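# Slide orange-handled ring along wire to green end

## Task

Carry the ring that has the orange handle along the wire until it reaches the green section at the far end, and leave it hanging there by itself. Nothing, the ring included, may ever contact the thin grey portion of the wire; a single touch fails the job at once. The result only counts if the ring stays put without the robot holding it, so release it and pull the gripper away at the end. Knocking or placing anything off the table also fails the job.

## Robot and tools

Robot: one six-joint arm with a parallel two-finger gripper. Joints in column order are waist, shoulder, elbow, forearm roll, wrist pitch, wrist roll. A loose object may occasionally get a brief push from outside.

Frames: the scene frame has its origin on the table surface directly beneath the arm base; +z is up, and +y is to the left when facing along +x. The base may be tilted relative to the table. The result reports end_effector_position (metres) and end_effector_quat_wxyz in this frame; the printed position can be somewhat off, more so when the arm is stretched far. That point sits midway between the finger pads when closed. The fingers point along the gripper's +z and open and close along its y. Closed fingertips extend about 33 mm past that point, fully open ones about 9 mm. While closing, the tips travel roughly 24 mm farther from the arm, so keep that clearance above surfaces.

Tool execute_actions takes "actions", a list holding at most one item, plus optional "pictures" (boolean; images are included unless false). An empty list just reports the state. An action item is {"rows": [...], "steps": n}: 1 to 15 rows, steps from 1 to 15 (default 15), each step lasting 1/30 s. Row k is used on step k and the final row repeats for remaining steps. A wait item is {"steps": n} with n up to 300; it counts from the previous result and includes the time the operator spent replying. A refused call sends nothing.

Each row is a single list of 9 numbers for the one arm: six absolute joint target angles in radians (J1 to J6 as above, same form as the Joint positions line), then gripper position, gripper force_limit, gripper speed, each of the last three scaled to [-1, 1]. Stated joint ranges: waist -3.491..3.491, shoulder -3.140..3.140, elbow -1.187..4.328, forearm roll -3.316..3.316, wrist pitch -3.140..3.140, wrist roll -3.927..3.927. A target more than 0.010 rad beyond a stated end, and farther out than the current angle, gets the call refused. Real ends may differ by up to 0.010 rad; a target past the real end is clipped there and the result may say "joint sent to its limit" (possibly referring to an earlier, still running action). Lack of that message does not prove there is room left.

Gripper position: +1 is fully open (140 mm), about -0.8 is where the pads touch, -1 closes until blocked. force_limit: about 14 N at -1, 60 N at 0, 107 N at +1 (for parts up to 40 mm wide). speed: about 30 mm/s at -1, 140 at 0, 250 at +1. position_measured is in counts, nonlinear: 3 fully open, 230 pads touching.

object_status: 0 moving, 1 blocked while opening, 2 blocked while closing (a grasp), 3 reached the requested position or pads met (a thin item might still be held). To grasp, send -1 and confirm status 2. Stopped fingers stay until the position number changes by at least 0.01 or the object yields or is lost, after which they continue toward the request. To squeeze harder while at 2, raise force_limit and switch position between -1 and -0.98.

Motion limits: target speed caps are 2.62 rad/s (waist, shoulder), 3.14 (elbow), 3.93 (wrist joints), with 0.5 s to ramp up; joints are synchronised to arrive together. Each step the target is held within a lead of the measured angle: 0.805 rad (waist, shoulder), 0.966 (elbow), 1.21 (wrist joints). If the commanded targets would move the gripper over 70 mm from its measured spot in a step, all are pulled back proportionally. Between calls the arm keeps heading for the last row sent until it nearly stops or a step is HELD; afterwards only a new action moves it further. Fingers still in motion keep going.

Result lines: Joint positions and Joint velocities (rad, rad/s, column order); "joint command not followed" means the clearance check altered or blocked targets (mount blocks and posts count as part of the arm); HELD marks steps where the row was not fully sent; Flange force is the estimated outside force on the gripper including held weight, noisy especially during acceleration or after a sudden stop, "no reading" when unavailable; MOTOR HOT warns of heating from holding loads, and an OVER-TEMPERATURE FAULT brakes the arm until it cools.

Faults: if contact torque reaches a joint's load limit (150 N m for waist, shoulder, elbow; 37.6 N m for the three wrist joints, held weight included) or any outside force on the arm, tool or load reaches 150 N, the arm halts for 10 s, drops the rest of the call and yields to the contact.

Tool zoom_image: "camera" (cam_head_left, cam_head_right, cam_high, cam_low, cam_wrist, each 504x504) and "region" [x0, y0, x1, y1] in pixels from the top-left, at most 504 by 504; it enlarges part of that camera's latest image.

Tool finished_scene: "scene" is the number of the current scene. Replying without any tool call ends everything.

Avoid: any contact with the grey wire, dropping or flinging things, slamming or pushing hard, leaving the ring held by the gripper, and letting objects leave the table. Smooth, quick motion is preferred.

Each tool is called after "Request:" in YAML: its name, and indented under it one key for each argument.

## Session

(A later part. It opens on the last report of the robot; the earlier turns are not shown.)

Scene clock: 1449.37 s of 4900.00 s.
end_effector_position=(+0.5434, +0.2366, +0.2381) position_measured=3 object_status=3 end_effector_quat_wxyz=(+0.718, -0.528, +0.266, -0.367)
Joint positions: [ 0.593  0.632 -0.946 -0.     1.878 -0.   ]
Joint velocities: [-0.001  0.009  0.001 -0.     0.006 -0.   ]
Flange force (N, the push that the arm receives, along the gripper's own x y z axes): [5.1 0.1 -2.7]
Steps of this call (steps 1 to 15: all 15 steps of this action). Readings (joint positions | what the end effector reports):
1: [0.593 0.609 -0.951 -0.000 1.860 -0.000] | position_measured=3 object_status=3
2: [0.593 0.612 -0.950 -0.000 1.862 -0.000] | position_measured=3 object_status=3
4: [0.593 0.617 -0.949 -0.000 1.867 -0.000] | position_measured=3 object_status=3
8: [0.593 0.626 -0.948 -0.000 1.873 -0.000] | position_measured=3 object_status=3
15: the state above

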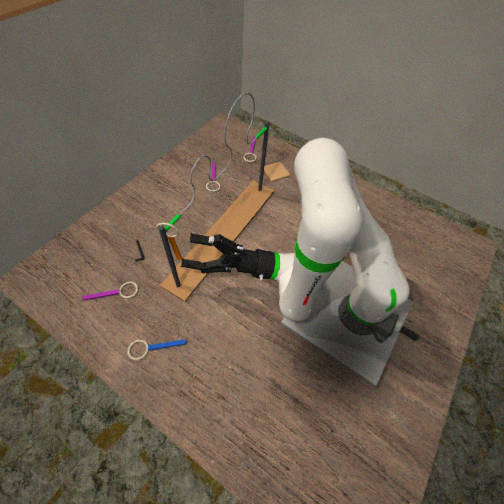

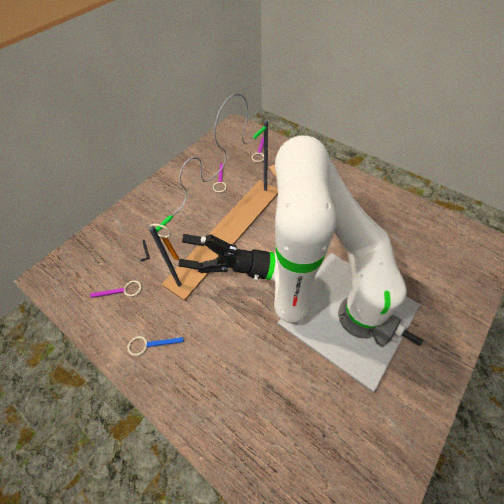

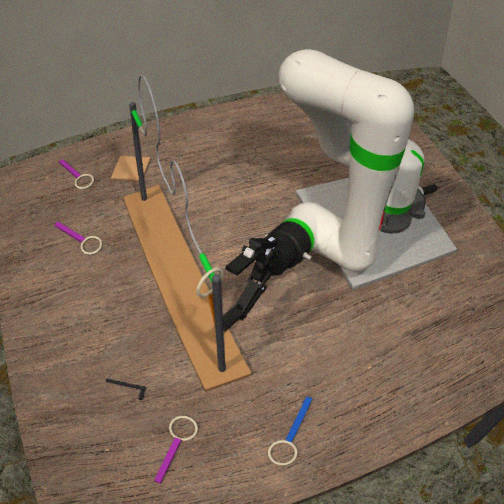

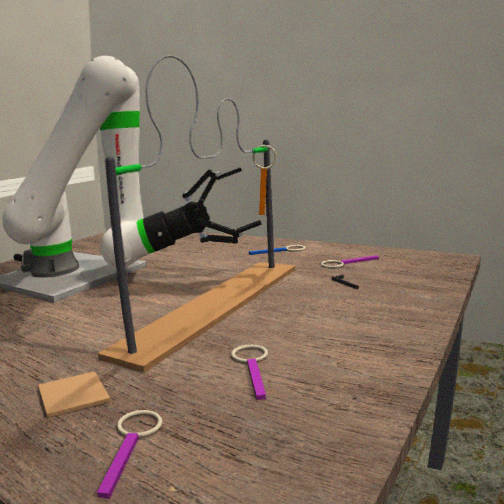

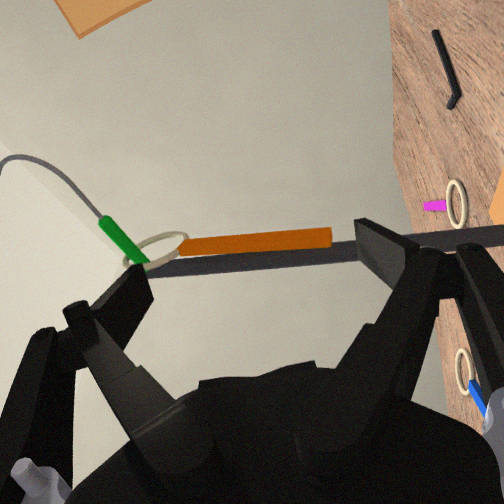

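Request:
execute_actions:
  actions:
    - {"rows":[[0.5928,0.6325,-0.9466,0,1.8787,0,1,0.2,-0.5],[0.5928,0.6325,-0.9479,0,1.8787,0,1,0.2,-0.5],[0.5928,0.6325,-0.9498,0,1.8787,0,1,0.2,-0.5],[0.5928,0.6325,-0.9525,0,1.8787,0,1,0.2,-0.5],[0.5928,0.6325,-0.9558,0,1.8787,0,1,0.2,-0.5],[0.5928,0.6325,-0.9597,0,1.8787,0,1,0.2,-0.5],[0.5928,0.6325,-0.9641,0,1.8787,0,1,0.2,-0.5],[0.5928,0.6325,-0.9690,0,1.8787,0,1,0.2,-0.5],[0.5928,0.6325,-0.9743,0,1.8787,0,1,0.2,-0.5],[0.5928,0.6325,-0.9799,0,1.8787,0,1,0.2,-0.5],[0.5928,0.6325,-0.9858,0,1.8787,0,1,0.2,-0.5],[0.5928,0.6325,-0.9920,0,1.8787,0,1,0.2,-0.5],[0.5928,0.6325,-0.9983,0,1.8787,0,1,0.2,-0.5],[0.5928,0.6325,-1.0047,0,1.8787,0,1,0.2,-0.5],[0.5928,0.6325,-1.0112,0,1.8787,0,1,0.2,-0.5]],"steps":15}
  pictures: false

Request:
execute_actions:
  actions:
    - {"rows":[[0.5939,0.6325,-1.0177,0,1.8787,0,1,0.2,-0.5],[0.5973,0.6325,-1.0241,0,1.8787,0,1,0.2,-0.5],[0.6026,0.6325,-1.0304,0,1.8787,0,1,0.2,-0.5],[0.6098,0.6325,-1.0366,0,1.8787,0,1,0.2,-0.5],[0.6187,0.6325,-1.0425,0,1.8787,0,1,0.2,-0.5],[0.6292,0.6325,-1.0481,0,1.8787,0,1,0.2,-0.5],[0.6411,0.6325,-1.0534,0,1.8787,0,1,0.2,-0.5],[0.6542,0.6325,-1.0583,0,1.8787,0,1,0.2,-0.5],[0.6684,0.6325,-1.0627,0,1.8787,0,1,0.2,-0.5],[0.6835,0.6325,-1.0666,0,1.8787,0,1,0.2,-0.5],[0.6995,0.6325,-1.0699,0,1.8787,0,1,0.2,-0.5],[0.7160,0.6325,-1.0726,0,1.8787,0,1,0.2,-0.5],[0.7330,0.6325,-1.0745,0,1.8787,0,1,0.2,-0.5],[0.7503,0.6325,-1.0758,0,1.8787,0,1,0.2,-0.5],[0.7678,0.6325,-1.0762,0,1.8787,0,1,0.2,-0.5]],"steps":15}
  pictures: false

Request:
execute_actions:
  actions:
    - {"rows":[[0.7853,0.6325,-1.0762,0,1.8787,0,1,0.2,-0.5],[0.8026,0.6325,-1.0762,0,1.8787,0,1,0.2,-0.5],[0.8196,0.6325,-1.0762,0,1.8787,0,1,0.2,-0.5],[0.8361,0.6325,-1.0762,0,1.8787,0,1,0.2,-0.5],[0.8521,0.6325,-1.0762,0,1.8787,0,1,0.2,-0.5],[0.8672,0.6325,-1.0762,0,1.8787,0,1,0.2,-0.5],[0.8814,0.6325,-1.0762,0,1.8787,0,1,0.2,-0.5],[0.8945,0.6325,-1.0762,0,1.8787,0,1,0.2,-0.5],[0.9064,0.6325,-1.0762,0,1.8787,0,1,0.2,-0.5],[0.9169,0.6325,-1.0762,0,1.8787,0,1,0.2,-0.5],[0.9258,0.6325,-1.0762,0,1.8787,0,1,0.2,-0.5],[0.9330,0.6325,-1.0762,0,1.8787,0,1,0.2,-0.5],[0.9383,0.6325,-1.0762,0,1.8787,0,1,0.2,-0.5],[0.9417,0.6325,-1.0762,0,1.8787,0,1,0.2,-0.5],[0.9428,0.6325,-1.0762,0,1.8787,0,1,0.2,-0.5]],"steps":15}
  pictures: false

Request:
execute_actions:
  actions:
    - {"rows":[[0.9428,0.6325,-1.0762,0,1.8787,0,1,0.2,-0.5]],"steps":6}
  pictures: true

Request:
zoom_image:
  camera: "cam_low"
  region: [160, 110, 320, 250]

Request:
zoom_image:
  camera: "cam_high"
  region: [160, 220, 300, 350]

Scene clock: 1494.10 s of 4900.00 s.
end_effector_position=(+0.5293, +0.2261, +0.2205) position_measured=3 object_status=3 end_effector_quat_wxyz=(+0.704, -0.547, +0.276, -0.360)
Joint positions: [ 0.593  0.633 -0.999 -0.     1.879 -0.   ]
Joint velocities: [-0.001  0.    -0.185 -0.001 -0.     0.   ]
Flange force (N, the push that the arm receives, along the gripper's own x y z axes): [7.5 -1.3 -4.2]
Steps of this call (steps 1 to 15: the robot went on to your last target; steps 16 to 190: nothing new was sent; then 37.90 s passed at rest; steps 191 to 205: all 15 steps of this action). Readings (joint positions | what the end effector reports):
191: [0.593 0.633 -0.946 -0.000 1.879 -0.000] | position_measured=3 object_status=3
192: [0.593 0.633 -0.946 -0.000 1.879 0.000] | position_measured=3 object_status=3
194: [0.593 0.633 -0.949 -0.000 1.879 0.000] | position_measured=3 object_status=3
198: [0.593 0.633 -0.961 -0.000 1.879 0.000] | position_measured=3 object_status=3
205: the state above

Scene clock: 1494.60 s of 4900.00 s.
end_effector_position=(+0.4773, +0.2747, +0.1976) position_measured=3 object_status=3 end_effector_quat_wxyz=(+0.704, -0.590, +0.251, -0.305)
Joint positions: [ 0.722  0.633 -1.072 -0.     1.879 -0.   ]
Joint velocities: [ 0.469  0.    -0.057 -0.003  0.    -0.   ]
Flange force (N, the push that the arm receives, along the gripper's own x y z axes): [11.2 2.0 -4.5]
Steps of this call (steps 1 to 15: all 15 steps of this action). Readings (joint positions | what the end effector reports):
1: [0.593 0.633 -1.006 -0.000 1.879 0.000] | position_measured=3 object_status=3
2: [0.593 0.633 -1.012 -0.000 1.879 0.000] | position_measured=3 object_status=3
4: [0.599 0.633 -1.025 -0.000 1.879 -0.000] | position_measured=3 object_status=3
8: [0.629 0.633 -1.047 -0.000 1.879 -0.000] | position_measured=3 object_status=3
15: the state above

Scene clock: 1495.10 s of 4900.00 s.
end_effector_position=(+0.4070, +0.3692, +0.1959) position_measured=3 object_status=3 end_effector_quat_wxyz=(+0.731, -0.615, +0.187, -0.227)
Joint positions: [ 0.937  0.633 -1.076 -0.     1.879 -0.   ]
Joint velocities: [ 0.169 -0.002 -0.     0.     0.    -0.   ]
Flange force (N, the push that the arm receives, along the gripper's own x y z axes): [-3.0 0.0 -3.6]
Steps of this call (steps 1 to 15: all 15 steps of this action). Readings (joint positions | what the end effector reports):
1: [0.738 0.633 -1.074 -0.000 1.879 0.000] | position_measured=3 object_status=3
2: [0.754 0.633 -1.075 -0.000 1.879 -0.000] | position_measured=3 object_status=3
4: [0.788 0.633 -1.076 -0.000 1.879 -0.000] | position_measured=3 object_status=3
8: [0.854 0.633 -1.076 -0.000 1.879 -0.000] | position_measured=3 object_status=3
15: the state above

Scene clock: 1495.30 s of 4900.00 s.
end_effector_position=(+0.4047, +0.3717, +0.1959) position_measured=3 object_status=3 end_effector_quat_wxyz=(+0.732, -0.616, +0.185, -0.225)
Joint positions: [ 0.943  0.633 -1.076 -0.     1.879 -0.   ]
Joint velocities: [-0.001 -0.001  0.    -0.001  0.    -0.   ]
Flange force (N, the push that the arm receives, along the gripper's own x y z axes): [9.6 -0.8 -3.2]
Steps of this call (steps 1 to 6: all 6 steps of this action). Readings (joint positions | what the end effector reports):
1: [0.941 0.633 -1.076 -0.000 1.879 -0.000] | position_measured=3 object_status=3
2: [0.942 0.633 -1.076 -0.000 1.879 -0.000] | position_measured=3 object_status=3
4: [0.943 0.633 -1.076 -0.000 1.879 -0.000] | position_measured=3 object_status=3
6: the state above

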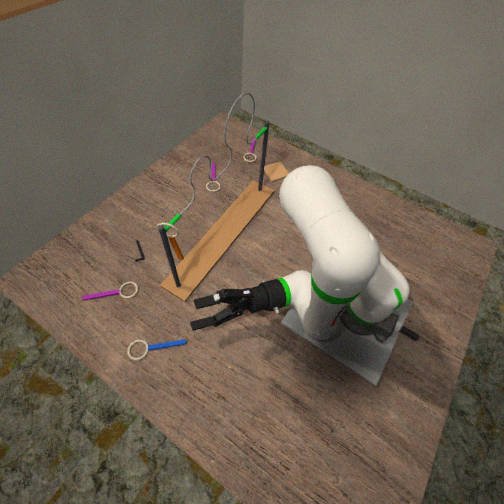

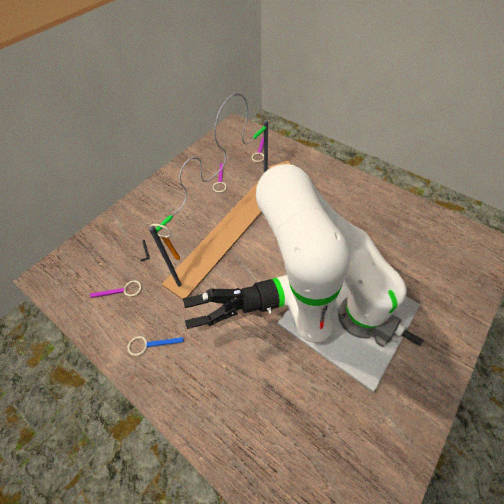

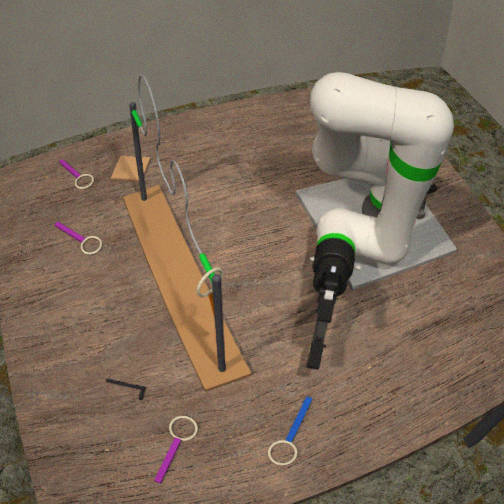

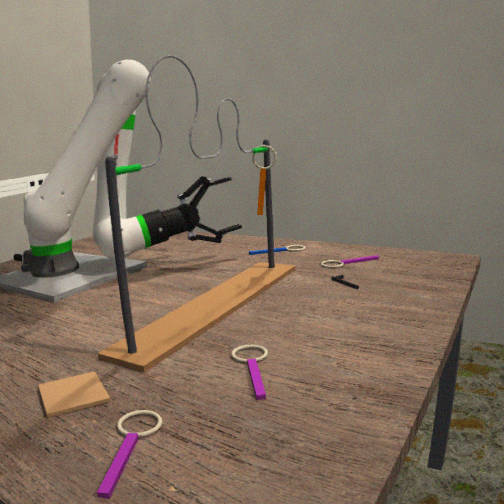

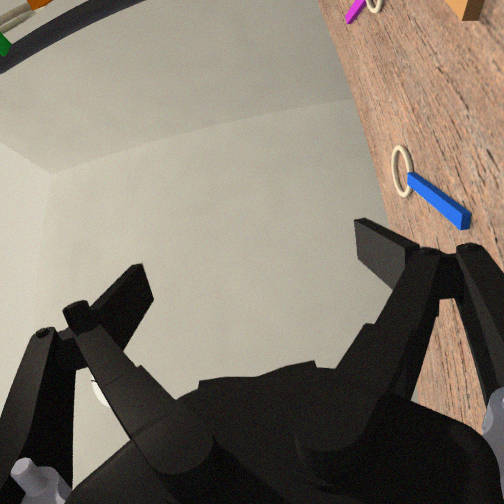

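Region (160, 110, 320, 250) of cam_low's 504x504 image, scaled by 3.150, with more detail than that image has; it fills the top 441 rows of this view, and the rest is white.

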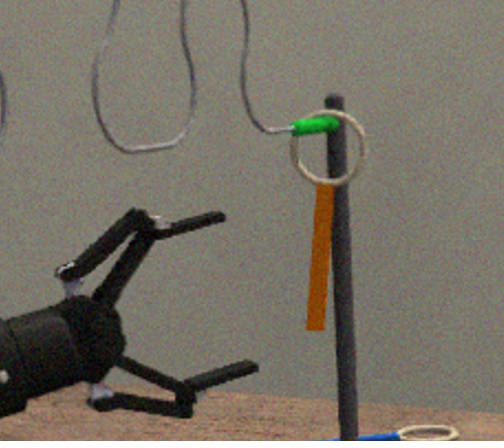

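Region (160, 220, 300, 350) of cam_high's 504x504 image, scaled by 3.600, with more detail than that image has; it fills the top 468 rows of this view, and the rest is white.

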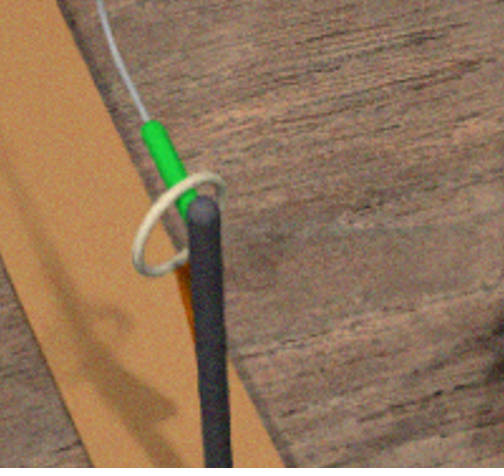

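Request:
finished_scene:
  scene: 2

The scene is finished: the task was done.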